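# Close all open drawers without disturbing anything else

## Task

Push every drawer that is open until it is fully closed, without moving the cabinets or any other object from where they began; the robot must not tip over or be left leaning, and a drawer counts as closed only if it stays shut on its own once the robot lets go.

## Robot and tools

Robot: a Hello Robot Stretch 3 with one arm. It has a two-wheeled base (0.33 m long, 0.34 m wide), a lift that moves the arm up and down a mast, and a telescoping arm that reaches out to the robot's RIGHT side. The base cannot drive sideways, so moving the gripper forward or back means driving the base. An on-the-spot turn pivots about the point midway between the wheels, 0.05 m behind the front edge. With the arm in and the wrist folded, the turn sweeps a radius of 0.28 m; an unfolded, level gripper reaches past that.

Frames: the base frame has its origin on the floor between the drive wheels, x forward, y left, z up. hand_pose is reported in this frame, at the point where the closed fingertips meet. Odometry is the base frame as it was at the start. Heading is positive to the left, from -3.142 to 3.142.

Tool execute_actions takes one argument, actions, a list run in order. An empty list just returns the current state and images. Each action may hold these fields:
- robot: one command, a stop, or a list of up to 8 commands run one after another.
- steps: how long the action lasts, as an integer from 1 to 450 control steps, at 30 steps per second. An action with only steps simply waits.
- until: ends the action early.

A command may contain the following:
- base: exactly one key. translate_m is a relative drive in metres, forward positive, |value| at most 1. rotate_rad is a relative turn in radians, left (counter-clockwise) positive, |value| at most 3.2. Both are counted from where the base is when that command begins.
- joints: absolute targets, named individually. Joints you leave out keep their current target. The ranges are: lift_m 0 to 1.1 m (arm height); arm_m 0 to 0.52 m (extension); wrist_yaw_rad -1.345 to 4.42 (0 points along the arm, positive swings toward the front, 3.0 folds over the base); wrist_pitch_rad -1.57 to 0.451 (negative tips the fingers down); wrist_roll_rad -2.911 to 2.911; gripper_m -0.089 to 0.179 (larger is wider); head_pan_rad -3.953 to 1.73 (positive turns left, -1.57 faces along the arm); head_tilt_rad -1.53 to 0.419 (negative looks down).
- contact_limits: {"arm_m": effort} from 1 to 100 per cent. It sets the motor effort at which the arm's motion halts. A lower value is gentler. It stays in force until the next arm_m command.

Inside a list, {"pause_s": s} waits up to 15 s. {"robot": {"stop": true}} brakes everything and clears the queue. If any value is out of range, the whole call is rejected and nothing runs.

Base and joint motions start together and keep running across later actions and while you think. A new command takes over immediately and discards the rest of an older queue. In a queue, each item waits until the previous item's motions have all ended "done" ("off_target" is also accepted for the base and the gripper). Any other ending drops the remaining items.

The until field has three forms:
- {"robot": {"status": "ended"}} fires once nothing is moving and no queue is running.
- {"any": {"status": "ended"}} fires when any one motion ends.
- Field tests such as {"robot": {"lift_m": [">", 0.3], "base_status": ["!=", "moving"]}}. These can compare readings, *_goal and *_status for each joint, plus base_status, translate_m, rotate_rad, x, y, heading, refusals, queue and queue_left. Operators are =, !=, <, <=, >, >=. Avoid "=" on readings, since the reading is printed to only three or four decimals.

Tool zoom_image: camera is head_camera, nav_camera or wrist_camera. region is [x0, y0, x1, y1] in pixels of that camera's last image, measured from the top-left, at most 504x504. The image sizes are 896x504 for head, 672x504 for nav (fisheye) and 644x364 for wrist.

Tool finished_scene: pass scene, the number of the current scene. It ends that scene permanently and reports success. Before calling it, wait until everything has stopped moving. Leftover motion is braked and may fall short of its goal.

Reading results:
- base_status shows progress toward the goal, for example (translate_m +0.12 of +0.30).
- joint_goals and joint_status are given per joint. Status words: moving, done, off_target (blocked, may still push), contact_stop (hit something; the joint goes slack until it is commanded again), time_out, stopped, not_commanded, torque_fault (a wrist servo has switched off for about 10 s and is limp).
- measured_speeds gives each joint's speed. refusals, queue and queue_left describe the queue. Lines starting with refused:, dropped: or replaced: explain problems; they count actions and commands from 0.
- robot.on_its_own appears when a goal has drifted from yours, when a joint is slack or off, when an effort at rest is unusual, or when the base tilts 3 degrees or more.
- base_tilt (degrees, forward and right positive) carries a fixed bias of up to about 4 degrees.
- motor_effort is in per cent, positive toward higher joint values, with the peak in brackets; the values are noisy.
- lidar_m gives 12 distances in 30-degree sectors: the 1st straight ahead, then counter-clockwise (4th left, 7th behind, 10th right). The scan plane is 0.17 m above the floor, and "-" means nothing was seen.
- wrist_depth_mm and head_depth_mm are 7x7 grids of median depth. The head grid is sideways.

Speed: the base is fast (0.30 m/s, 1.9 rad/s) only when the arm is stowed: lift_m below 0.30, arm_m below 0.03 and wrist_yaw_rad above 2.54. Otherwise it is capped at 0.10 m/s and 0.63 rad/s.

Self-collision: fold or unfold the wrist only with lift_m between 0.32 and 0.95, wrist_pitch_rad -0.4 and roll near 0. Once folded, the lift may go down to 0.25. If wrist_yaw_rad is below -0.4, keep wrist_pitch_rad at -0.5 or lower.

Gripper: to grip, close below the object's width. To let go, open at least 0.02 beyond the value where the fingers made contact. Neither the reading nor the status proves that something is held.

Avoid tipping:
- Push with the arm only when the gripper is low, below about 0.45 m. Use a modest contact limit.
- Do not push a second time after a contact_stop.
- Do not drive while the gripper hooks or presses on something that is fixed.
- If the robot snags, reverse the last move in small steps. If it leans, pull the gripper back, and lower lift_m to about 0.2 if it stays tilted.

Do not slam drawers, knock things over or shove cabinets, because hard hits and drops count against you. Make sure each drawer stays shut after the gripper withdraws.

Each tool is called after "Request:" as name([rows], argument=value, ...), one row to a line, values as JSON.

## Session

Request:
execute_actions(actions=[])

Scene clock: 0.00 s.
robot.base_odometry: x=+0.000 y=+0.000 heading=+0.000 (m, m, rad; robot's odometry frame)
robot.turned_by_wheels: +0.000 (rad since the last result)
robot.turned_by_imu: +0.000 (rad since the last result)
robot.base_tilt: forward=-0.1 right=+1.9 (deg)
robot.lidar_m: 1.78 1.33 1.58 1.26 1.25 1.41 1.39 1.39 1.88 2.29 2.12 2.00
robot.head_depth_mm: 1822 1852 1874 1893 1902 1930 1946 / 1795 1811 1832 1837 1877 1898 1907 / 1765 1778 1798 1822 1838 1855 1871 / 1734 1758 1769 1786 1799 1828 1840 / 1707 1724 1737 1753 1766 1785 1798 / 1672 1684 1712 1718 1742 1755 1772 / 1645 1660 1672 1690 1608 1370 1341
robot.base_status: not_commanded
robot.joint_positions: lift_m=+0.462 arm_m=-0.002 wrist_yaw_rad=+2.848 wrist_pitch_rad=-0.381 wrist_roll_rad=-0.017 gripper_m=+0.037 head_pan_rad=+0.002 head_tilt_rad=-0.002
robot.joint_goals: lift_m=+0.462 arm_m=-0.002 wrist_yaw_rad=+2.848 wrist_pitch_rad=-0.381 wrist_roll_rad=-0.017 gripper_m=+0.037 head_pan_rad=+0.002 head_tilt_rad=-0.002
robot.joint_status: lift_m=not_commanded arm_m=not_commanded wrist_yaw_rad=not_commanded wrist_pitch_rad=not_commanded wrist_roll_rad=not_commanded gripper_m=not_commanded head_pan_rad=not_commanded head_tilt_rad=not_commanded
robot.measured_speeds: translate_m=+0.000 rotate_rad=+0.000 lift_m=+0.000 arm_m=+0.000 wrist_yaw_rad=+0.000 wrist_pitch_rad=+0.000 wrist_roll_rad=+0.000 head_pan_rad=+0.000 head_tilt_rad=+0.000
robot: refusals=0 queue=idle queue_left=0
robot.motor_effort: left_wheel=+0 right_wheel=+0 lift_m=+21 arm_m=+0 wrist_yaw_rad=+0 wrist_pitch_rad=+8 wrist_roll_rad=+0 gripper_m=-1 head_pan_rad=+0 head_tilt_rad=+1 (%)
robot.hand_pose: x=+0.0450 y=+0.0762 z=+0.4825 quat_wxyz=(+0.234, +0.700, +0.033, +0.673) (m; robot's base frame)
robot.wrist_depth_mm: - - - - - - - / - - - - - - - / - - - - - - - / - - - - - - - / - 901 945 923 938 923 953 / 726 760 - 764 781 778 785 / 639 - 637 654 650 668 678
pictures: head_camera (sideways: a quarter turn clockwise sets it upright), nav_camera (sideways: a quarter turn counterclockwise sets it upright), wrist_camera
Images, in order (width x height): head_camera 896x504, nav_camera 672x504, wrist_camera 644x364.

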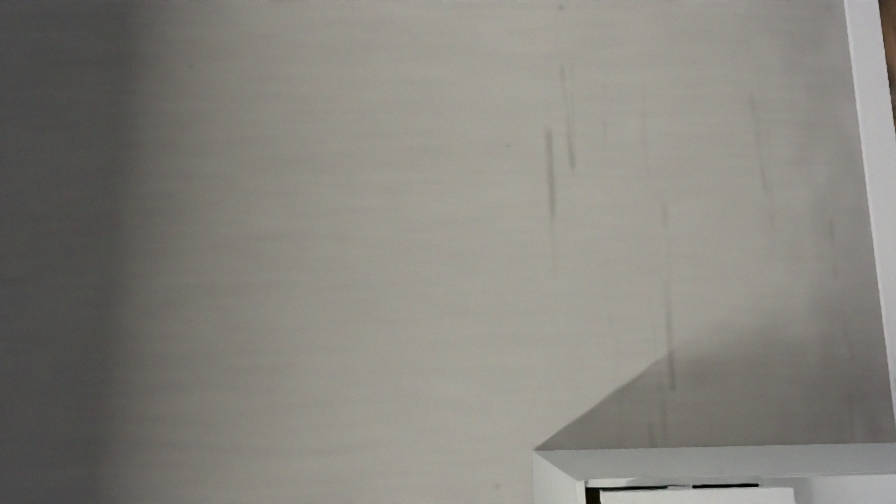

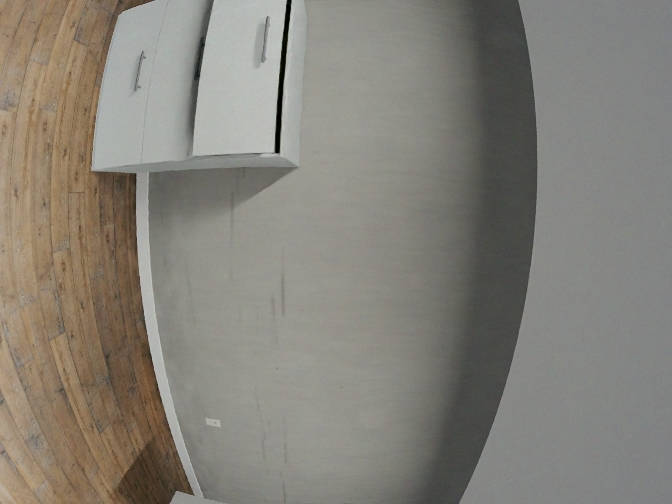

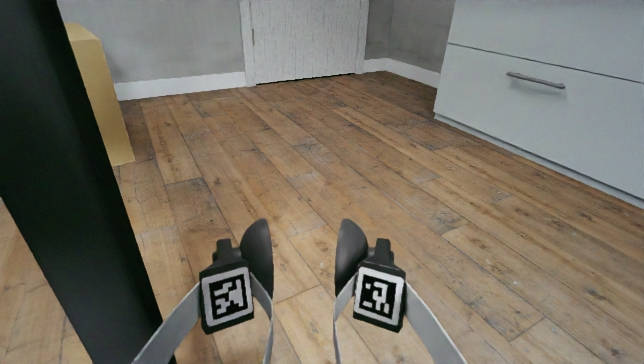

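Request:
execute_actions([
  {"robot":{"joints":{"head_pan_rad":0.6,"head_tilt_rad":-0.4}},"steps":450,"until":{"robot":{"status":"ended"}}},
])

Request:
execute_actions([
  {"robot":{"joints":{"head_pan_rad":1.7,"head_tilt_rad":-0.4}},"steps":450,"until":{"robot":{"status":"ended"}}},
])

Request:
execute_actions([
  {"robot":{"joints":{"head_pan_rad":-0.9,"head_tilt_rad":-0.4}},"steps":450,"until":{"robot":{"status":"ended"}}},
])

Request:
execute_actions([
  {"robot":{"joints":{"head_pan_rad":-2.2,"head_tilt_rad":-0.4}},"steps":450,"until":{"robot":{"status":"ended"}}},
])

Request:
execute_actions([
  {"robot":{"joints":{"head_pan_rad":-3.5,"head_tilt_rad":-0.4}},"steps":450,"until":{"robot":{"status":"ended"}}},
])

Scene clock: 1.50 s.
robot.base_odometry: x=+0.000 y=+0.000 heading=+0.000 (m, m, rad; robot's odometry frame)
robot.turned_by_wheels: +0.000 (rad since the last result)
robot.turned_by_imu: +0.000 (rad since the last result)
robot.base_tilt: forward=-0.1 right=+1.8 (deg)
robot.lidar_m: 1.78 1.33 1.58 1.26 1.25 1.41 1.38 1.39 1.87 2.29 2.12 2.00
robot.head_depth_mm: 1493 1592 1568 1807 1969 1705 1406 / 1546 1642 1238 1290 1548 1655 1411 / 1606 1713 1269 1351 1616 1692 1396 / 1673 1785 1333 1431 1702 1713 1405 / 1748 1870 1405 1595 1815 1718 1406 / 1833 1963 1462 1730 1947 1719 1412 / 1912 2080 1551 2534 2223 1735 1415
robot.base_status: not_commanded
robot.joint_positions: lift_m=+0.462 arm_m=-0.002 wrist_yaw_rad=+2.848 wrist_pitch_rad=-0.381 wrist_roll_rad=-0.017 gripper_m=+0.037 head_pan_rad=+0.593 head_tilt_rad=-0.395
robot.joint_goals: lift_m=+0.462 arm_m=-0.002 wrist_yaw_rad=+2.848 wrist_pitch_rad=-0.381 wrist_roll_rad=-0.017 gripper_m=+0.037 head_pan_rad=+0.600 head_tilt_rad=-0.400
robot.joint_status: lift_m=not_commanded arm_m=not_commanded wrist_yaw_rad=not_commanded wrist_pitch_rad=not_commanded wrist_roll_rad=not_commanded gripper_m=not_commanded head_pan_rad=done head_tilt_rad=done
robot.measured_speeds: translate_m=+0.000 rotate_rad=+0.000 lift_m=+0.000 arm_m=+0.000 wrist_yaw_rad=+0.000 wrist_pitch_rad=+0.000 wrist_roll_rad=+0.000 head_pan_rad=+0.000 head_tilt_rad=+0.000
robot: refusals=0 queue=done queue_left=0
robot.motor_effort: left_wheel=+0(0) right_wheel=-1(1) lift_m=+21(21) arm_m=+0(0) wrist_yaw_rad=+0(0) wrist_pitch_rad=+8(8) wrist_roll_rad=+0(0) gripper_m=+0(0) head_pan_rad=+3(35) head_tilt_rad=-2(17) (%)
robot.hand_pose: x=+0.0450 y=+0.0762 z=+0.4825 quat_wxyz=(+0.234, +0.700, +0.033, +0.673) (m; robot's base frame)
robot.wrist_depth_mm: - - - - - - - / - - - - - - - / - - - - - - - / - - - - - - - / - 903 929 923 940 932 946 / 729 777 - 765 784 783 791 / 640 - 643 650 648 668 673
pictures: head_camera (sideways: a quarter turn clockwise sets it upright), nav_camera (sideways: a quarter turn counterclockwise sets it upright), wrist_camera
Images, in order (width x height): head_camera 896x504, nav_camera 672x504, wrist_camera 644x364.

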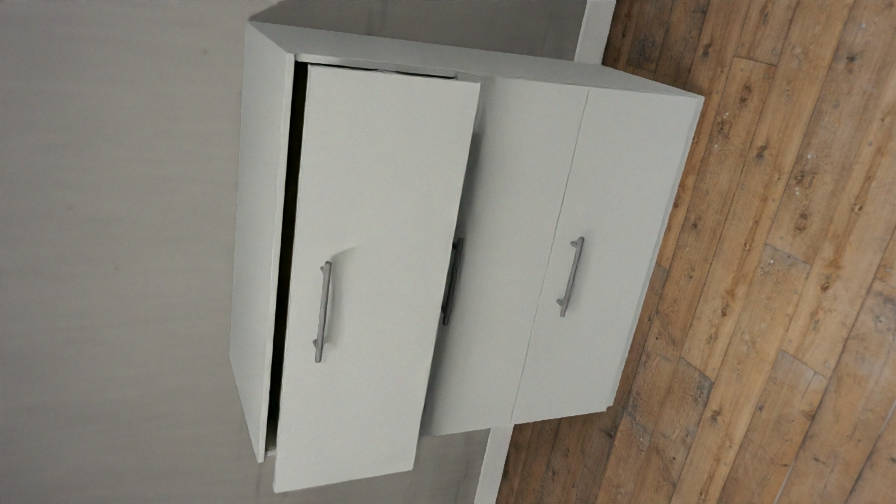

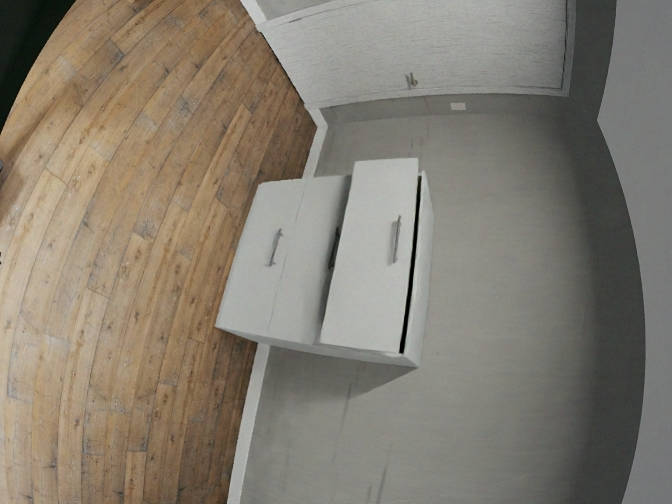

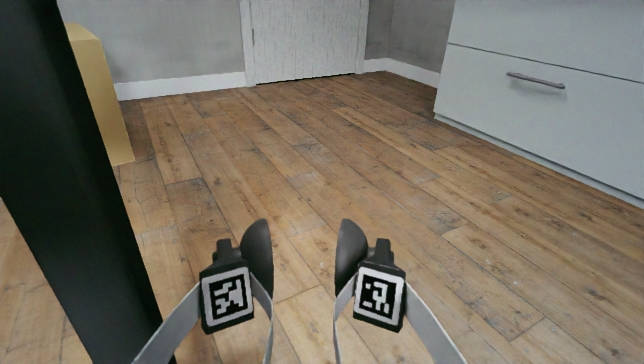

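Scene clock: 2.60 s.
robot.base_odometry: x=+0.000 y=+0.000 heading=+0.000 (m, m, rad; robot's odometry frame)
robot.turned_by_wheels: +0.000 (rad since the last result)
robot.turned_by_imu: +0.000 (rad since the last result)
robot.base_tilt: forward=-0.1 right=+1.9 (deg)
robot.lidar_m: 1.78 1.33 1.58 1.25 1.25 1.41 1.39 1.39 1.88 2.29 2.12 1.99
robot.head_depth_mm: 1804 1934 2103 2300 2180 1699 1396 / 1797 1945 2118 2311 2199 1708 1404 / 1799 1940 2098 2296 2192 1715 1404 / 1804 1929 2089 2274 2211 1713 1410 / 1783 1923 2068 2221 1555 1604 1409 / 1772 1899 2061 2226 1494 1575 1452 / 1770 1890 2049 2209 - - -
robot.base_status: not_commanded
robot.joint_positions: lift_m=+0.462 arm_m=-0.002 wrist_yaw_rad=+2.848 wrist_pitch_rad=-0.381 wrist_roll_rad=-0.017 gripper_m=+0.037 head_pan_rad=+1.693 head_tilt_rad=-0.395
robot.joint_goals: lift_m=+0.462 arm_m=-0.002 wrist_yaw_rad=+2.848 wrist_pitch_rad=-0.381 wrist_roll_rad=-0.017 gripper_m=+0.037 head_pan_rad=+1.700 head_tilt_rad=-0.400
robot.joint_status: lift_m=not_commanded arm_m=not_commanded wrist_yaw_rad=not_commanded wrist_pitch_rad=not_commanded wrist_roll_rad=not_commanded gripper_m=not_commanded head_pan_rad=done head_tilt_rad=done
robot.measured_speeds: translate_m=+0.000 rotate_rad=+0.000 lift_m=+0.000 arm_m=+0.000 wrist_yaw_rad=+0.000 wrist_pitch_rad=+0.000 wrist_roll_rad=+0.000 head_pan_rad=+0.000 head_tilt_rad=+0.000
robot: refusals=0 queue=done queue_left=0
robot.motor_effort: left_wheel=+0(0) right_wheel=+0(1) lift_m=+21(21) arm_m=+1(0) wrist_yaw_rad=-1(0) wrist_pitch_rad=+8(8) wrist_roll_rad=+0(0) gripper_m=+0(1) head_pan_rad=+3(45) head_tilt_rad=-2(0) (%)
robot.hand_pose: x=+0.0450 y=+0.0762 z=+0.4825 quat_wxyz=(+0.234, +0.700, +0.033, +0.673) (m; robot's base frame)
robot.wrist_depth_mm: - - - - - - - / - - - - - - - / - - - - - - - / - - - - - - - / - 899 951 920 920 939 950 / 729 783 - 778 790 776 801 / 641 - 631 649 642 666 666
pictures: head_camera (sideways: a quarter turn clockwise sets it upright), nav_camera (sideways: a quarter turn counterclockwise sets it upright), wrist_camera
Images, in order (width x height): head_camera 896x504, nav_camera 672x504, wrist_camera 644x364.

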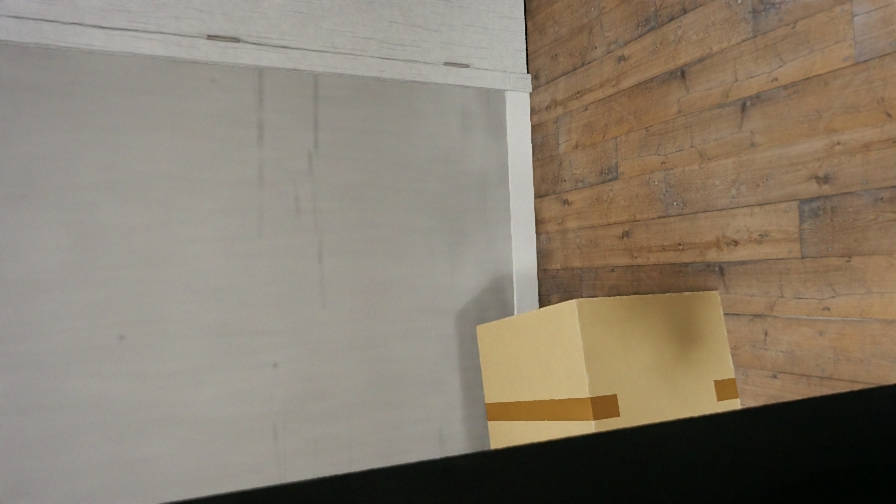

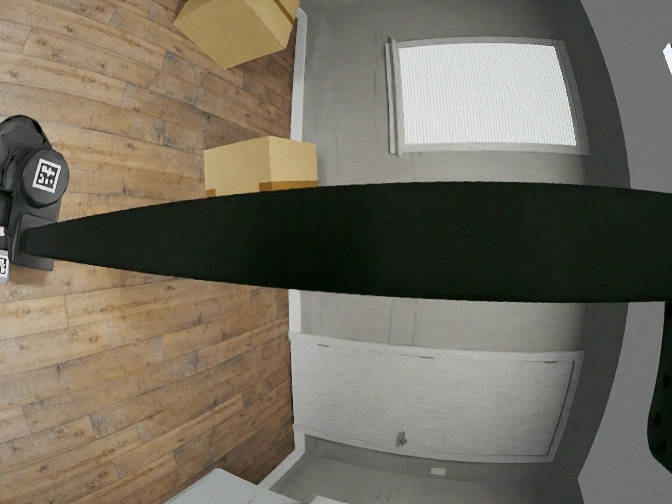

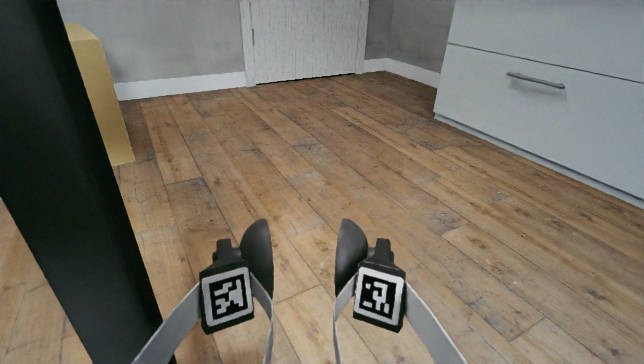

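Scene clock: 4.30 s.
robot.base_odometry: x=+0.000 y=+0.000 heading=+0.000 (m, m, rad; robot's odometry frame)
robot.turned_by_wheels: +0.000 (rad since the last result)
robot.turned_by_imu: +0.000 (rad since the last result)
robot.base_tilt: forward=-0.1 right=+1.8 (deg)
robot.lidar_m: 1.78 1.33 1.58 1.26 1.25 1.40 1.39 1.39 1.87 2.29 2.13 2.00
robot.head_depth_mm: 2359 2491 2662 2819 2195 1715 1395 / 2442 2610 2584 2634 2199 1714 1403 / 2570 2780 2251 2147 2188 1716 1399 / 2707 2929 3036 1947 2195 1715 1404 / 2755 2947 3100 2781 2205 1726 1406 / 2442 2569 2709 2787 2211 1718 1408 / 2156 2246 2368 2476 2229 1732 1414
robot.base_status: not_commanded
robot.joint_positions: lift_m=+0.462 arm_m=-0.002 wrist_yaw_rad=+2.848 wrist_pitch_rad=-0.381 wrist_roll_rad=-0.017 gripper_m=+0.037 head_pan_rad=-0.893 head_tilt_rad=-0.395
robot.joint_goals: lift_m=+0.462 arm_m=-0.002 wrist_yaw_rad=+2.848 wrist_pitch_rad=-0.381 wrist_roll_rad=-0.017 gripper_m=+0.037 head_pan_rad=-0.900 head_tilt_rad=-0.400
robot.joint_status: lift_m=not_commanded arm_m=not_commanded wrist_yaw_rad=not_commanded wrist_pitch_rad=not_commanded wrist_roll_rad=not_commanded gripper_m=not_commanded head_pan_rad=done head_tilt_rad=done
robot.measured_speeds: translate_m=+0.000 rotate_rad=+0.000 lift_m=+0.000 arm_m=+0.000 wrist_yaw_rad=+0.000 wrist_pitch_rad=+0.000 wrist_roll_rad=+0.000 head_pan_rad=+0.000 head_tilt_rad=+0.000
robot: refusals=0 queue=done queue_left=0
robot.motor_effort: left_wheel=-1(1) right_wheel=-1(1) lift_m=+21(21) arm_m=+1(0) wrist_yaw_rad=+0(0) wrist_pitch_rad=+8(8) wrist_roll_rad=+0(0) gripper_m=+0(1) head_pan_rad=-4(46) head_tilt_rad=-1(1) (%)
robot.hand_pose: x=+0.0450 y=+0.0762 z=+0.4825 quat_wxyz=(+0.234, +0.700, +0.033, +0.673) (m; robot's base frame)
robot.wrist_depth_mm: - - - - - - - / - - - - - - - / - - - - - - - / - - - - - - - / - 916 933 909 938 937 946 / 732 786 - 762 790 785 788 / 643 - 636 657 654 662 672
pictures: head_camera (sideways: a quarter turn clockwise sets it upright), nav_camera (sideways: a quarter turn counterclockwise sets it upright), wrist_camera
Images, in order (width x height): head_camera 896x504, nav_camera 672x504, wrist_camera 644x364.

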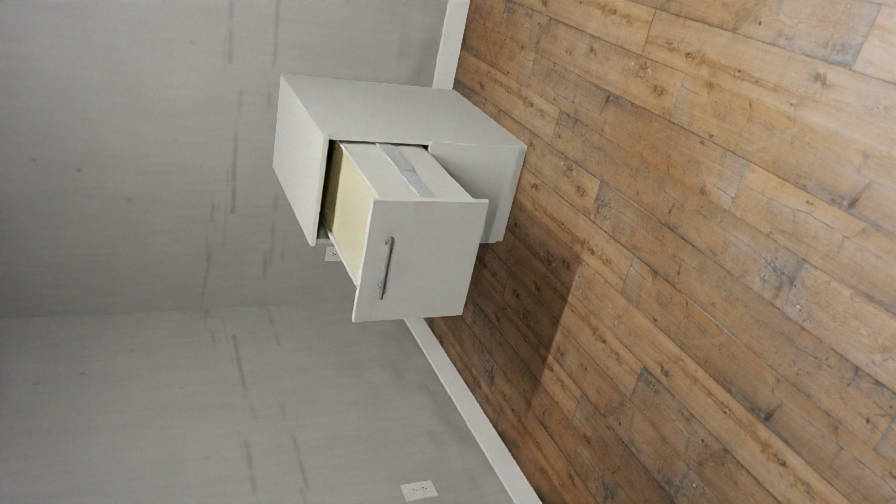

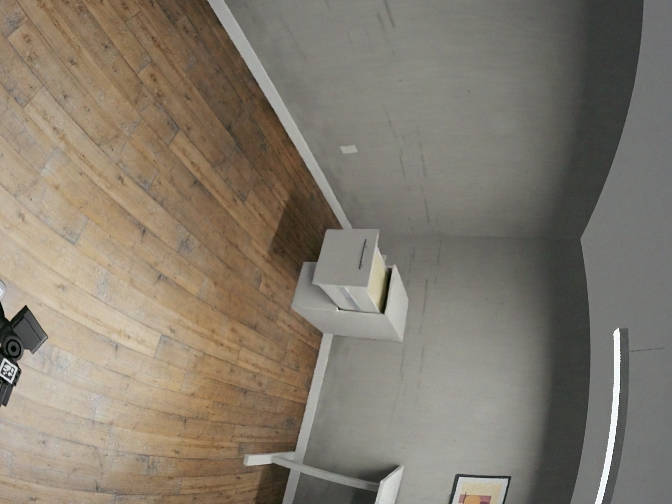

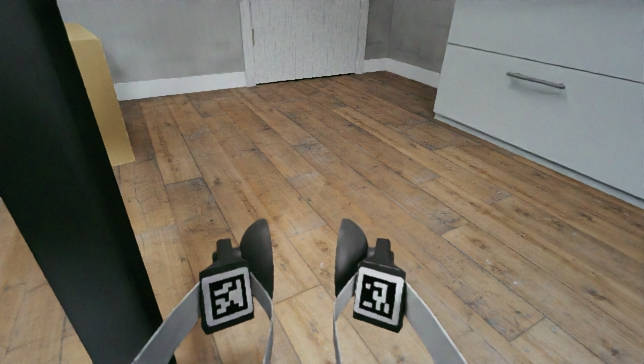

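Scene clock: 5.50 s.
robot.base_odometry: x=+0.000 y=+0.000 heading=+0.000 (m, m, rad; robot's odometry frame)
robot.turned_by_wheels: +0.000 (rad since the last result)
robot.turned_by_imu: +0.000 (rad since the last result)
robot.base_tilt: forward=-0.1 right=+1.8 (deg)
robot.lidar_m: 1.78 1.33 1.58 1.26 1.25 1.41 1.38 1.40 1.87 2.29 2.13 1.99
robot.head_depth_mm: 1910 2029 2165 2304 2179 1708 1393 / 2056 2190 2344 2527 2207 1706 1397 / 2223 2391 2587 2749 2210 1714 1406 / 2388 2590 2826 2935 2199 1722 1402 / 2667 2889 3128 3033 2214 1724 1406 / 2839 2996 3221 3117 2230 1723 1413 / 2660 2751 2978 3020 2230 1738 1414
robot.base_status: not_commanded
robot.joint_positions: lift_m=+0.462 arm_m=-0.002 wrist_yaw_rad=+2.848 wrist_pitch_rad=-0.381 wrist_roll_rad=-0.017 gripper_m=+0.037 head_pan_rad=-2.193 head_tilt_rad=-0.395
robot.joint_goals: lift_m=+0.462 arm_m=-0.002 wrist_yaw_rad=+2.848 wrist_pitch_rad=-0.381 wrist_roll_rad=-0.017 gripper_m=+0.037 head_pan_rad=-2.200 head_tilt_rad=-0.400
robot.joint_status: lift_m=not_commanded arm_m=not_commanded wrist_yaw_rad=not_commanded wrist_pitch_rad=not_commanded wrist_roll_rad=not_commanded gripper_m=not_commanded head_pan_rad=done head_tilt_rad=done
robot.measured_speeds: translate_m=+0.000 rotate_rad=+0.000 lift_m=+0.000 arm_m=+0.000 wrist_yaw_rad=+0.000 wrist_pitch_rad=+0.000 wrist_roll_rad=+0.000 head_pan_rad=+0.000 head_tilt_rad=+0.000
robot: refusals=0 queue=done queue_left=0
robot.motor_effort: left_wheel=-1(0) right_wheel=+0(0) lift_m=+21(21) arm_m=+0(0) wrist_yaw_rad=+0(0) wrist_pitch_rad=+8(8) wrist_roll_rad=+0(0) gripper_m=+1(1) head_pan_rad=-4(44) head_tilt_rad=-2(2) (%)
robot.hand_pose: x=+0.0450 y=+0.0762 z=+0.4825 quat_wxyz=(+0.234, +0.700, +0.033, +0.673) (m; robot's base frame)
robot.wrist_depth_mm: - - - - - - - / - - - - - - - / - - - - - - - / - - - - - - - / - 908 945 919 940 944 949 / 727 779 - 762 790 777 784 / 636 - 636 651 651 661 667
pictures: head_camera (sideways: a quarter turn clockwise sets it upright), nav_camera (sideways: a quarter turn counterclockwise sets it upright), wrist_camera
Images, in order (width x height): head_camera 896x504, nav_camera 672x504, wrist_camera 644x364.

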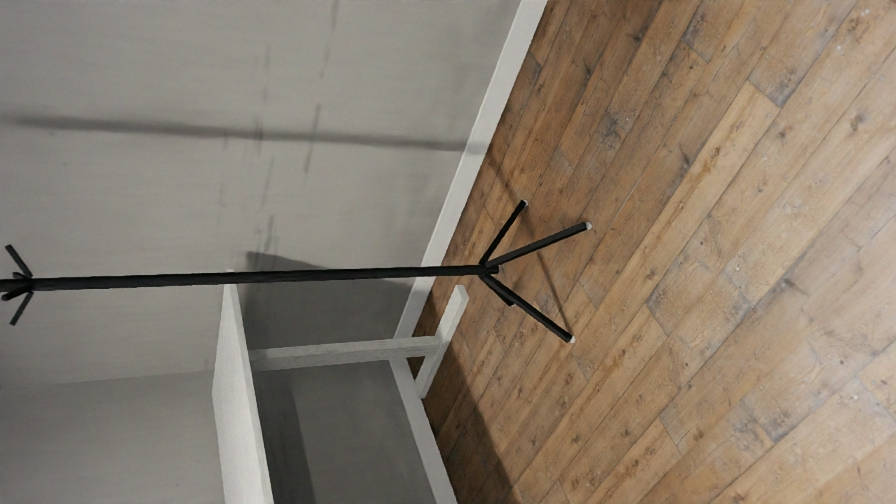

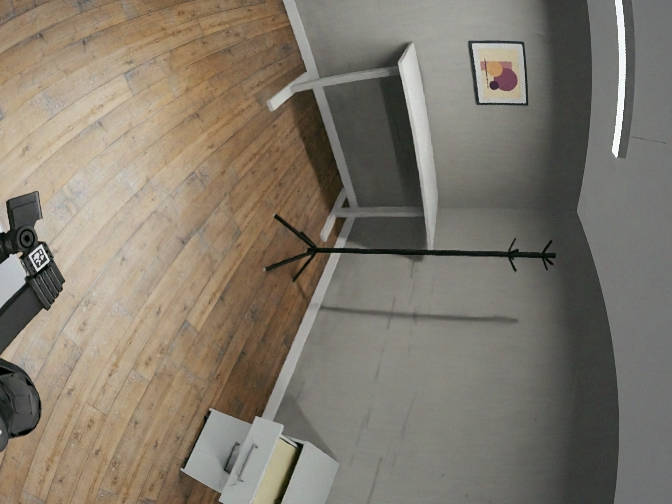

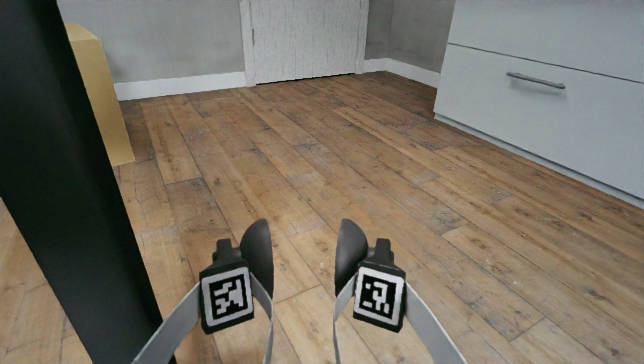

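Scene clock: 6.70 s.
robot.base_odometry: x=+0.000 y=+0.000 heading=+0.000 (m, m, rad; robot's odometry frame)
robot.turned_by_wheels: +0.000 (rad since the last result)
robot.turned_by_imu: +0.000 (rad since the last result)
robot.base_tilt: forward=+0.0 right=+1.8 (deg)
robot.lidar_m: 1.78 1.32 1.58 1.26 1.25 1.41 1.39 1.40 1.87 2.28 2.13 1.99
robot.head_depth_mm: 2356 2536 2713 2780 1856 1705 1396 / 2262 2437 2680 2045 1753 1717 1401 / 2122 2276 2489 2061 1707 1705 1403 / 2008 2147 2325 2502 2106 1722 1405 / 1902 2020 2189 2361 2210 1724 1411 / 1810 1933 2084 2233 2222 1730 1414 / 1721 1835 1959 2099 2141 1673 1412
robot.base_status: not_commanded
robot.joint_positions: lift_m=+0.462 arm_m=-0.002 wrist_yaw_rad=+2.848 wrist_pitch_rad=-0.381 wrist_roll_rad=-0.017 gripper_m=+0.037 head_pan_rad=-3.493 head_tilt_rad=-0.395
robot.joint_goals: lift_m=+0.462 arm_m=-0.002 wrist_yaw_rad=+2.848 wrist_pitch_rad=-0.381 wrist_roll_rad=-0.017 gripper_m=+0.037 head_pan_rad=-3.500 head_tilt_rad=-0.400
robot.joint_status: lift_m=not_commanded arm_m=not_commanded wrist_yaw_rad=not_commanded wrist_pitch_rad=not_commanded wrist_roll_rad=not_commanded gripper_m=not_commanded head_pan_rad=done head_tilt_rad=done
robot.measured_speeds: translate_m=+0.000 rotate_rad=+0.000 lift_m=+0.000 arm_m=+0.000 wrist_yaw_rad=+0.000 wrist_pitch_rad=+0.000 wrist_roll_rad=+0.000 head_pan_rad=+0.000 head_tilt_rad=+0.000
robot: refusals=0 queue=done queue_left=0
robot.motor_effort: left_wheel=+0(0) right_wheel=-1(1) lift_m=+21(21) arm_m=+0(1) wrist_yaw_rad=-1(0) wrist_pitch_rad=+8(8) wrist_roll_rad=+0(0) gripper_m=+1(2) head_pan_rad=-3(45) head_tilt_rad=-2(2) (%)
robot.hand_pose: x=+0.0450 y=+0.0762 z=+0.4825 quat_wxyz=(+0.234, +0.700, +0.033, +0.673) (m; robot's base frame)
robot.wrist_depth_mm: - - - - - - - / - - - - - - - / - - - - - - - / - - - - - - - / - 896 948 921 937 939 954 / 732 777 - 759 792 782 791 / 636 - 634 664 644 666 664
pictures: head_camera (sideways: a quarter turn clockwise sets it upright), nav_camera (sideways: a quarter turn counterclockwise sets it upright), wrist_camera
Images, in order (width x height): head_camera 896x504, nav_camera 672x504, wrist_camera 644x364.

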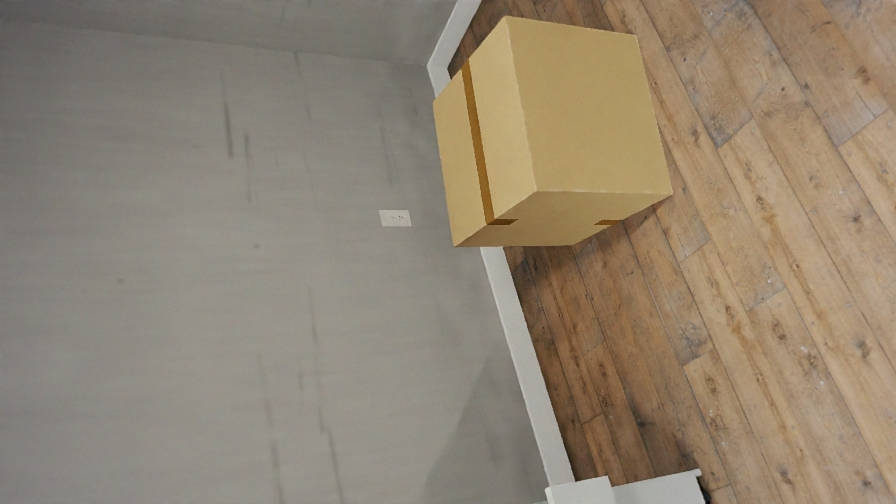

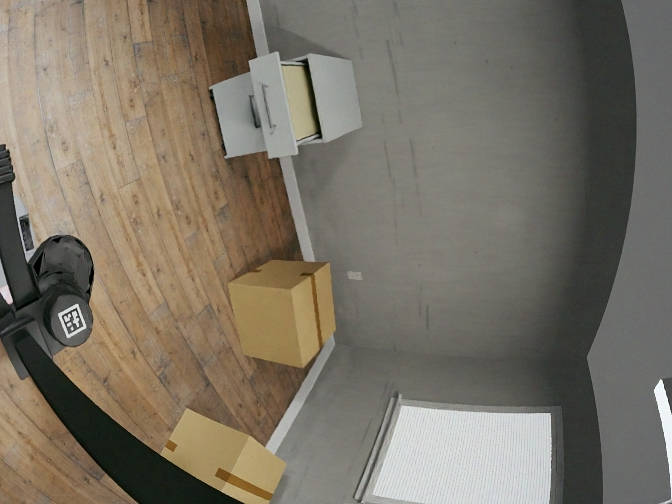

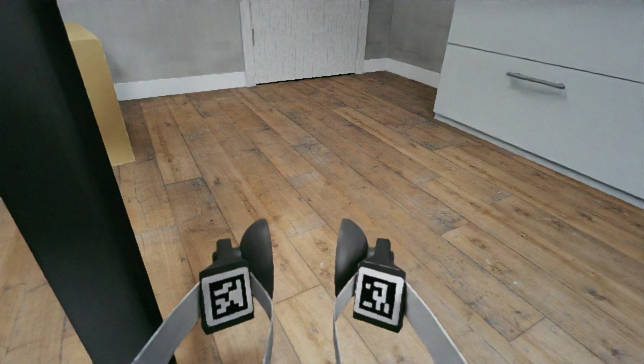

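Request:
execute_actions([
  {"robot":{"joints":{"head_pan_rad":-2.95,"head_tilt_rad":-0.55,"lift_m":0.27,"wrist_yaw_rad":3.0,"wrist_pitch_rad":-0.4}},"steps":450,"until":{"robot":{"status":"ended"}}},
])

Scene clock: 9.83 s.
robot.base_odometry: x=+0.000 y=+0.000 heading=+0.000 (m, m, rad; robot's odometry frame)
robot.turned_by_wheels: +0.000 (rad since the last result)
robot.turned_by_imu: +0.000 (rad since the last result)
robot.base_tilt: forward=+0.0 right=+1.8 (deg)
robot.lidar_m: 1.78 1.33 1.58 1.26 1.25 1.41 1.39 1.39 1.87 2.28 2.12 1.99
robot.head_depth_mm: 1722 1896 2112 2251 1821 1499 1268 / 1715 1893 2112 2253 1823 1506 1272 / 1729 1887 1713 1506 1781 1507 1281 / 1726 1894 1639 1426 1783 1509 1278 / 1722 1899 1729 1430 1790 1510 1280 / 1724 1903 2116 2260 1855 1513 1285 / 1716 1910 2112 2282 1873 1526 1287
robot.base_status: not_commanded
robot.joint_positions: lift_m=+0.270 arm_m=-0.002 wrist_yaw_rad=+2.998 wrist_pitch_rad=-0.414 wrist_roll_rad=-0.017 gripper_m=+0.037 head_pan_rad=-2.957 head_tilt_rad=-0.543
robot.joint_goals: lift_m=+0.270 arm_m=-0.002 wrist_yaw_rad=+3.000 wrist_pitch_rad=-0.400 wrist_roll_rad=-0.017 gripper_m=+0.037 head_pan_rad=-2.950 head_tilt_rad=-0.550
robot.joint_status: lift_m=done arm_m=not_commanded wrist_yaw_rad=done wrist_pitch_rad=done wrist_roll_rad=not_commanded gripper_m=not_commanded head_pan_rad=done head_tilt_rad=done
robot.measured_speeds: translate_m=+0.000 rotate_rad=+0.000 lift_m=+0.000 arm_m=+0.000 wrist_yaw_rad=+0.000 wrist_pitch_rad=+0.000 wrist_roll_rad=+0.000 head_pan_rad=+0.000 head_tilt_rad=+0.000
robot: refusals=0 queue=done queue_left=0
robot.motor_effort: left_wheel=-1(0) right_wheel=-1(1) lift_m=+15(20) arm_m=+0(1) wrist_yaw_rad=+0(1) wrist_pitch_rad=+8(7) wrist_roll_rad=+0(0) gripper_m=+0(1) head_pan_rad=+5(33) head_tilt_rad=-3(11) (%)
robot.hand_pose: x=+0.0110 y=+0.0797 z=+0.2839 quat_wxyz=(+0.194, +0.694, +0.097, +0.686) (m; robot's base frame)
robot.wrist_depth_mm: 921 - - - - - - / - - - - - - - / 913 - 952 977 999 - - / 708 - 730 741 748 760 783 / 582 577 623 602 610 616 622 / 490 495 - 523 520 519 520 / 446 - - - 429 441 443
pictures: head_camera (sideways: a quarter turn clockwise sets it upright), nav_camera (sideways: a quarter turn counterclockwise sets it upright), wrist_camera
Images, in order (width x height): head_camera 896x504, nav_camera 672x504, wrist_camera 644x364.

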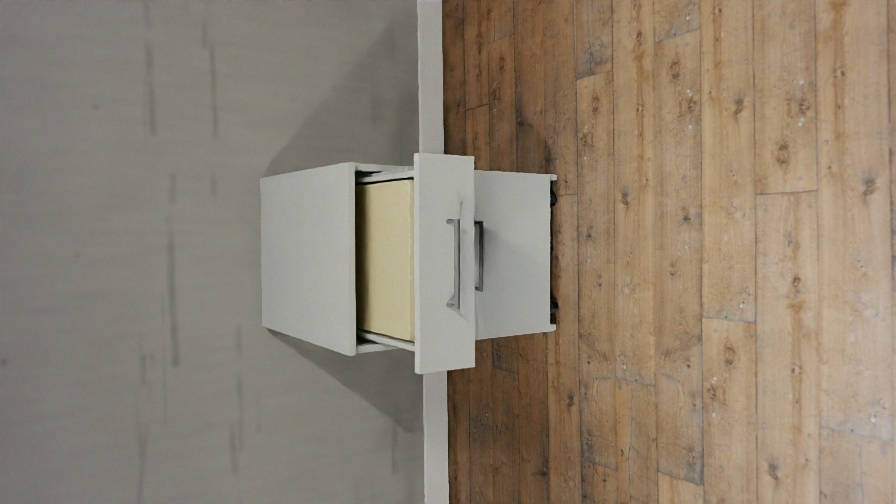

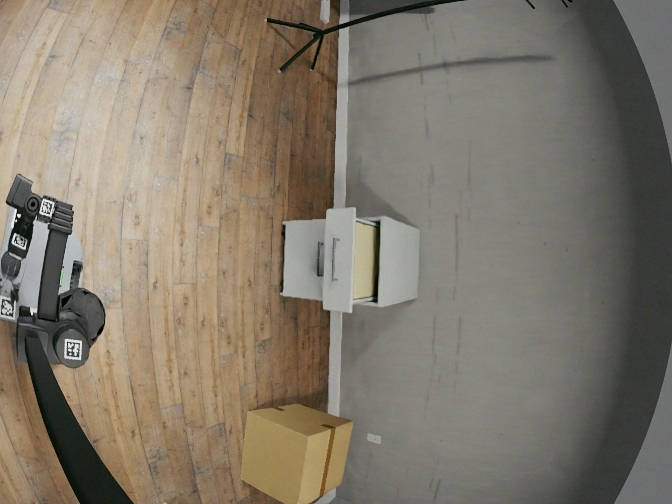

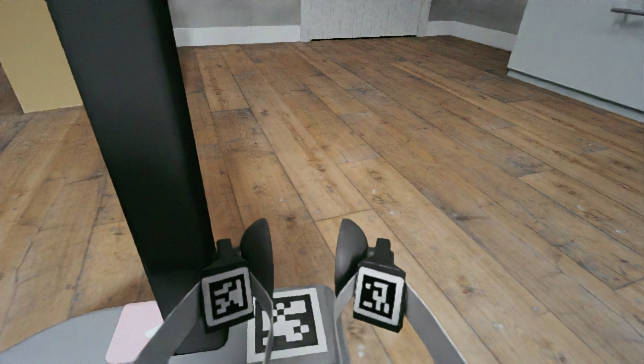

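Request:
execute_actions([
  {"robot":[{"base":{"rotate_rad":0.185}},{"base":{"translate_m":-0.6}},{"base":{"rotate_rad":-1.571},"joints":{"head_pan_rad":-1.57,"head_tilt_rad":-0.8}},{"joints":{"lift_m":0.5}},{"joints":{"wrist_yaw_rad":0.0,"gripper_m":0.0}},{"joints":{"wrist_pitch_rad":0.0}}],"steps":450,"until":{"robot":{"status":"ended"}}},
])

Scene clock: 28.87 s.
robot.base_odometry: x=-0.590 y=-0.110 heading=-1.386 (m, m, rad; robot's odometry frame)
robot.turned_by_wheels: -1.386 (rad since the last result)
robot.turned_by_imu: -1.387 (rad since the last result)
robot.base_tilt: forward=+0.0 right=+1.8 (deg)
robot.lidar_m: 2.25 2.39 2.48 1.92 1.98 1.26 1.18 0.98 1.27 0.79 0.82 1.51
robot.head_depth_mm: 1242 1432 1687 1723 1483 1296 1161 / 1247 1434 1639 1688 1429 1300 1189 / 1248 1290 1061 978 1403 1325 - / 1251 1300 1063 981 1407 1306 1157 / 1251 1305 1068 985 1406 1307 1166 / 1252 1408 1110 1017 1413 1315 1162 / 1252 1438 1692 1760 1501 1310 1167
robot.base_status: done (rotate_rad -1.5710 of -1.5710)
robot.joint_positions: lift_m=+0.500 arm_m=-0.002 wrist_yaw_rad=+0.002 wrist_pitch_rad=-0.026 wrist_roll_rad=-0.017 gripper_m=+0.000 head_pan_rad=-1.577 head_tilt_rad=-0.790
robot.joint_goals: lift_m=+0.500 arm_m=-0.002 wrist_yaw_rad=+0.000 wrist_pitch_rad=+0.000 wrist_roll_rad=-0.017 gripper_m=+0.000 head_pan_rad=-1.570 head_tilt_rad=-0.800
robot.joint_status: lift_m=done arm_m=not_commanded wrist_yaw_rad=done wrist_pitch_rad=done wrist_roll_rad=not_commanded gripper_m=done head_pan_rad=done head_tilt_rad=done
robot.measured_speeds: translate_m=+0.000 rotate_rad=+0.000 lift_m=+0.000 arm_m=+0.000 wrist_yaw_rad=+0.000 wrist_pitch_rad=+0.000 wrist_roll_rad=+0.000 head_pan_rad=+0.000 head_tilt_rad=+0.000
robot: refusals=0 queue=done queue_left=0
robot.motor_effort: left_wheel=+0(9) right_wheel=-2(8) lift_m=+26(28) arm_m=+0(0) wrist_yaw_rad=-2(1) wrist_pitch_rad=+14(14) wrist_roll_rad=+0(0) gripper_m=-2(77) head_pan_rad=+3(44) head_tilt_rad=-3(15) (%)
robot.hand_pose: x=-0.0209 y=-0.3984 z=+0.6075 quat_wxyz=(+0.713, +0.010, -0.701, -0.009) (m; robot's base frame)
robot.wrist_depth_mm: - - - - - - - / - - - - - - - / - - - - - - - / 287 288 288 290 291 - - / 290 292 294 294 296 - - / 300 301 301 - 305 - - / - 986 601 603 - - -
pictures: head_camera (sideways: a quarter turn clockwise sets it upright), nav_camera (sideways: a quarter turn counterclockwise sets it upright), wrist_camera
Images, in order (width x height): head_camera 896x504, nav_camera 672x504, wrist_camera 644x364.

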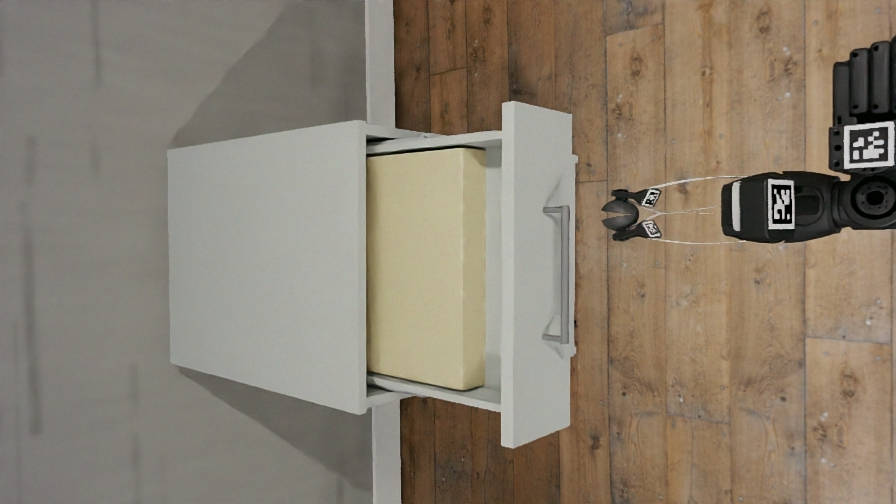

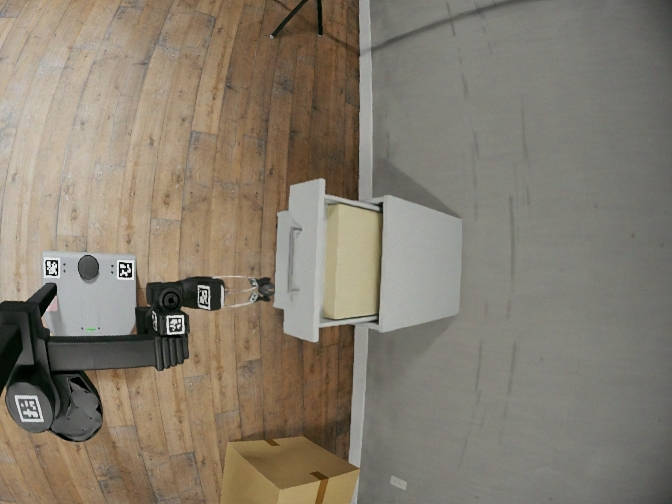

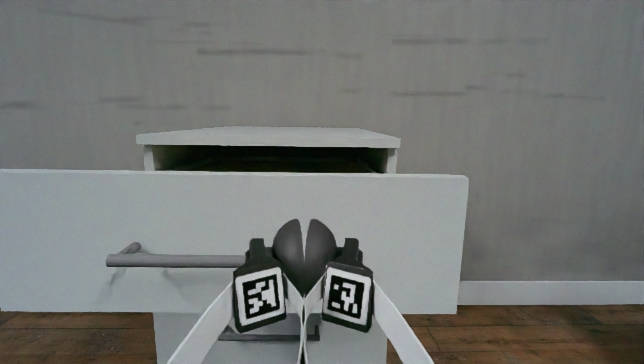

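Request:
execute_actions([
  {"robot":{"base":{"translate_m":0.075},"joints":{"lift_m":0.427,"arm_m":0.03}},"steps":450,"until":{"robot":{"status":"ended"}}},
])

Scene clock: 32.17 s.
robot.base_odometry: x=-0.576 y=-0.184 heading=-1.386 (m, m, rad; robot's odometry frame)
robot.turned_by_wheels: +0.000 (rad since the last result)
robot.turned_by_imu: +0.000 (rad since the last result)
robot.base_tilt: forward=-0.1 right=+1.8 (deg)
robot.lidar_m: 2.18 2.34 2.47 1.93 1.99 1.34 1.26 1.04 0.81 0.79 1.44 1.45
robot.head_depth_mm: 1248 1429 1682 1719 1454 1292 1151 / 1247 1349 1054 975 1396 1296 1189 / 1246 1293 1058 980 1403 1314 - / 1247 1300 1062 986 1403 1310 1162 / 1255 1350 1069 985 1408 1305 1157 / 1251 1443 1687 1756 1469 1311 1163 / 1252 1433 1690 1758 1509 1319 1167
robot.base_status: done (translate_m +0.0750 of +0.0750)
robot.joint_positions: lift_m=+0.427 arm_m=+0.030 wrist_yaw_rad=+0.001 wrist_pitch_rad=-0.025 wrist_roll_rad=-0.017 gripper_m=+0.000 head_pan_rad=-1.577 head_tilt_rad=-0.790
robot.joint_goals: lift_m=+0.427 arm_m=+0.030 wrist_yaw_rad=+0.000 wrist_pitch_rad=+0.000 wrist_roll_rad=-0.017 gripper_m=+0.000 head_pan_rad=-1.570 head_tilt_rad=-0.800
robot.joint_status: lift_m=done arm_m=done wrist_yaw_rad=done wrist_pitch_rad=done wrist_roll_rad=not_commanded gripper_m=done head_pan_rad=done head_tilt_rad=done
robot.measured_speeds: translate_m=+0.000 rotate_rad=+0.000 lift_m=+0.000 arm_m=+0.000 wrist_yaw_rad=+0.000 wrist_pitch_rad=+0.000 wrist_roll_rad=+0.000 head_pan_rad=+0.000 head_tilt_rad=+0.000
robot: refusals=0 queue=done queue_left=0
robot.motor_effort: left_wheel=+1(5) right_wheel=-2(3) lift_m=+15(27) arm_m=+3(3) wrist_yaw_rad=-1(2) wrist_pitch_rad=+13(14) wrist_roll_rad=+0(0) gripper_m=-1(3) head_pan_rad=+2(3) head_tilt_rad=-4(3) (%)
robot.hand_pose: x=-0.0211 y=-0.4303 z=+0.5356 quat_wxyz=(+0.713, +0.010, -0.701, -0.009) (m; robot's base frame)
robot.wrist_depth_mm: - - - - - - - / - - - - - - - / 246 246 247 249 248 250 - / 255 254 251 254 255 257 - / - 261 262 261 265 265 - / - - 543 - 553 - - / 930 934 570 568 576 953 952
pictures: head_camera (sideways: a quarter turn clockwise sets it upright), nav_camera (sideways: a quarter turn counterclockwise sets it upright), wrist_camera
Images, in order (width x height): head_camera 896x504, nav_camera 672x504, wrist_camera 644x364.

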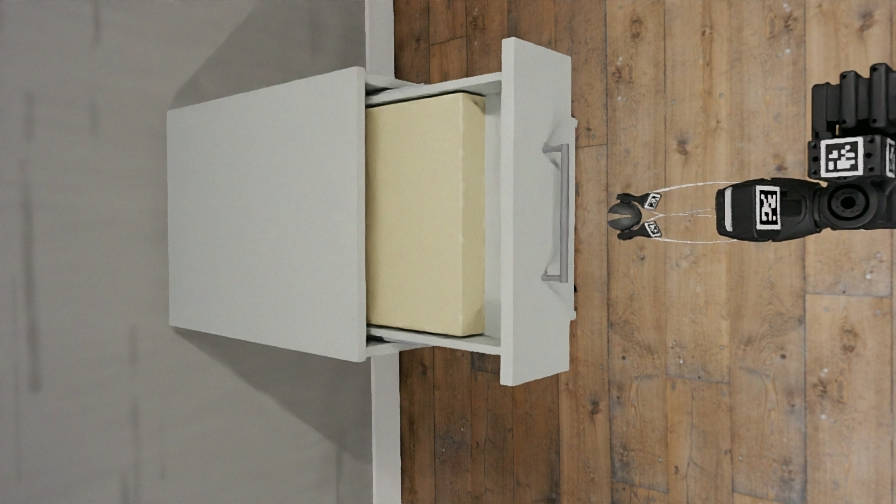

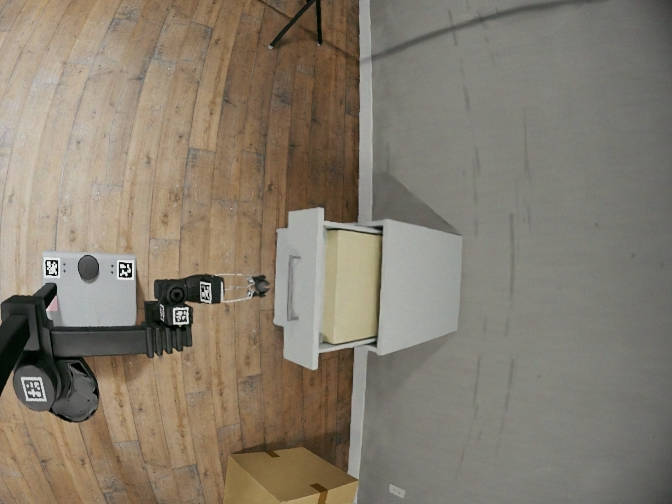

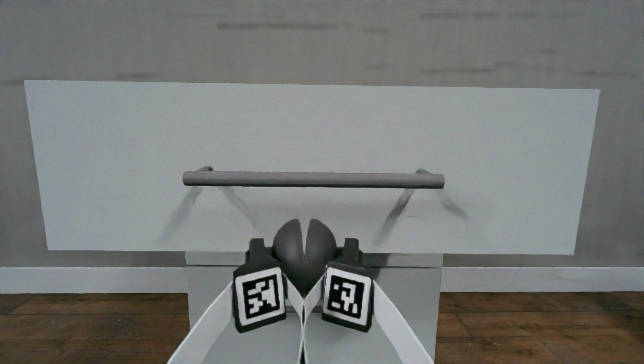

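Request:
execute_actions([
  {"robot":[{"joints":{"arm_m":0.075,"lift_m":0.432},"contact_limits":{"arm_m":20}},{"joints":{"arm_m":0.2},"contact_limits":{"arm_m":20}}],"steps":450,"until":{"robot":{"status":"ended"}}},
])

Scene clock: 36.10 s.
robot.base_odometry: x=-0.576 y=-0.184 heading=-1.386 (m, m, rad; robot's odometry frame)
robot.turned_by_wheels: +0.000 (rad since the last result)
robot.turned_by_imu: -0.001 (rad since the last result)
robot.base_tilt: forward=+0.0 right=+1.8 (deg)
robot.lidar_m: 2.17 2.33 2.47 1.93 1.99 1.34 1.25 1.04 0.81 0.79 1.44 1.45
robot.head_depth_mm: 1247 1435 1681 1726 1475 1295 1150 / 1253 1352 1054 954 1447 1301 - / 1252 1288 1058 926 1374 1257 1157 / 1249 1296 1067 932 1381 1304 1158 / 1249 1351 1068 966 1438 1305 1164 / 1255 1435 1686 1760 1501 1311 1165 / 1251 1438 1688 1753 1503 1317 1166
robot.base_status: done (translate_m +0.0750 of +0.0750)
robot.joint_positions: lift_m=+0.432 arm_m=+0.200 wrist_yaw_rad=-0.002 wrist_pitch_rad=-0.025 wrist_roll_rad=-0.017 gripper_m=+0.000 head_pan_rad=-1.577 head_tilt_rad=-0.792
robot.joint_goals: lift_m=+0.432 arm_m=+0.200 wrist_yaw_rad=+0.000 wrist_pitch_rad=+0.000 wrist_roll_rad=-0.017 gripper_m=+0.000 head_pan_rad=-1.570 head_tilt_rad=-0.800
robot.joint_status: lift_m=done arm_m=done wrist_yaw_rad=done wrist_pitch_rad=done wrist_roll_rad=not_commanded gripper_m=done head_pan_rad=done head_tilt_rad=done
robot.measured_speeds: translate_m=+0.000 rotate_rad=+0.000 lift_m=+0.000 arm_m=+0.000 wrist_yaw_rad=+0.000 wrist_pitch_rad=+0.000 wrist_roll_rad=+0.000 head_pan_rad=+0.000 head_tilt_rad=+0.000
robot: refusals=0 queue=done queue_left=0
robot.motor_effort: left_wheel=+0(2) right_wheel=+0(4) lift_m=+26(27) arm_m=+5(12) wrist_yaw_rad=+2(1) wrist_pitch_rad=+14(16) wrist_roll_rad=+0(0) gripper_m=-3(1) head_pan_rad=+4(4) head_tilt_rad=-3(4) (%)
robot.contact_limits: arm_m 20 (drawing in: default 23, maximum 38; extending or still: default 33, maximum 53)
robot.hand_pose: x=-0.0221 y=-0.6001 z=+0.5399 quat_wxyz=(+0.713, +0.008, -0.701, -0.010) (m; robot's base frame)
robot.wrist_depth_mm: 850 857 852 886 891 887 906 / 516 167 169 169 901 909 913 / 169 170 171 172 173 173 174 / 175 175 176 177 178 179 179 / 180 180 181 145 184 184 185 / 185 186 185 - 189 190 191 / 924 381 379 382 381 872 966
pictures: head_camera (sideways: a quarter turn clockwise sets it upright), nav_camera (sideways: a quarter turn counterclockwise sets it upright), wrist_camera
Images, in order (width x height): head_camera 896x504, nav_camera 672x504, wrist_camera 644x364.

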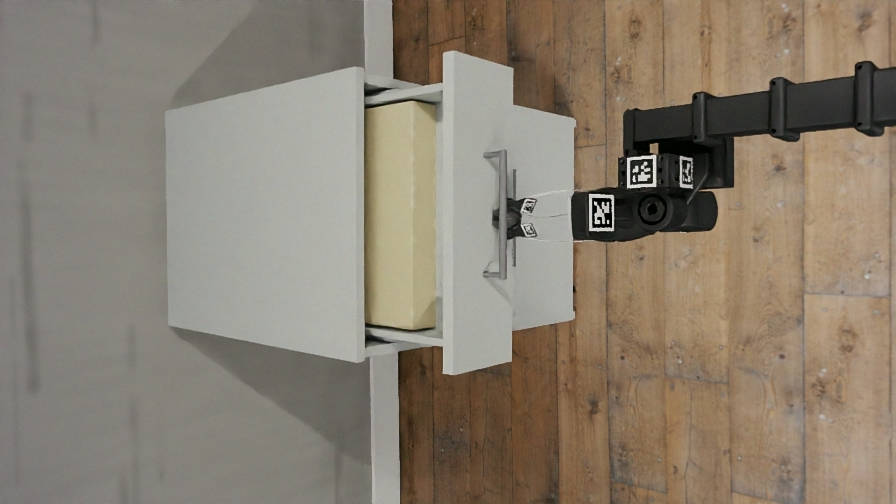

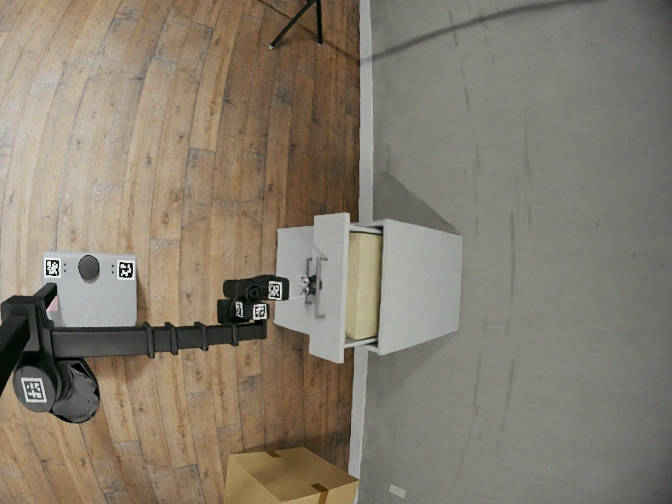

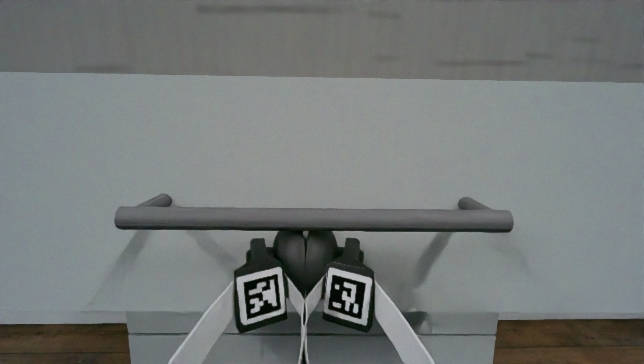

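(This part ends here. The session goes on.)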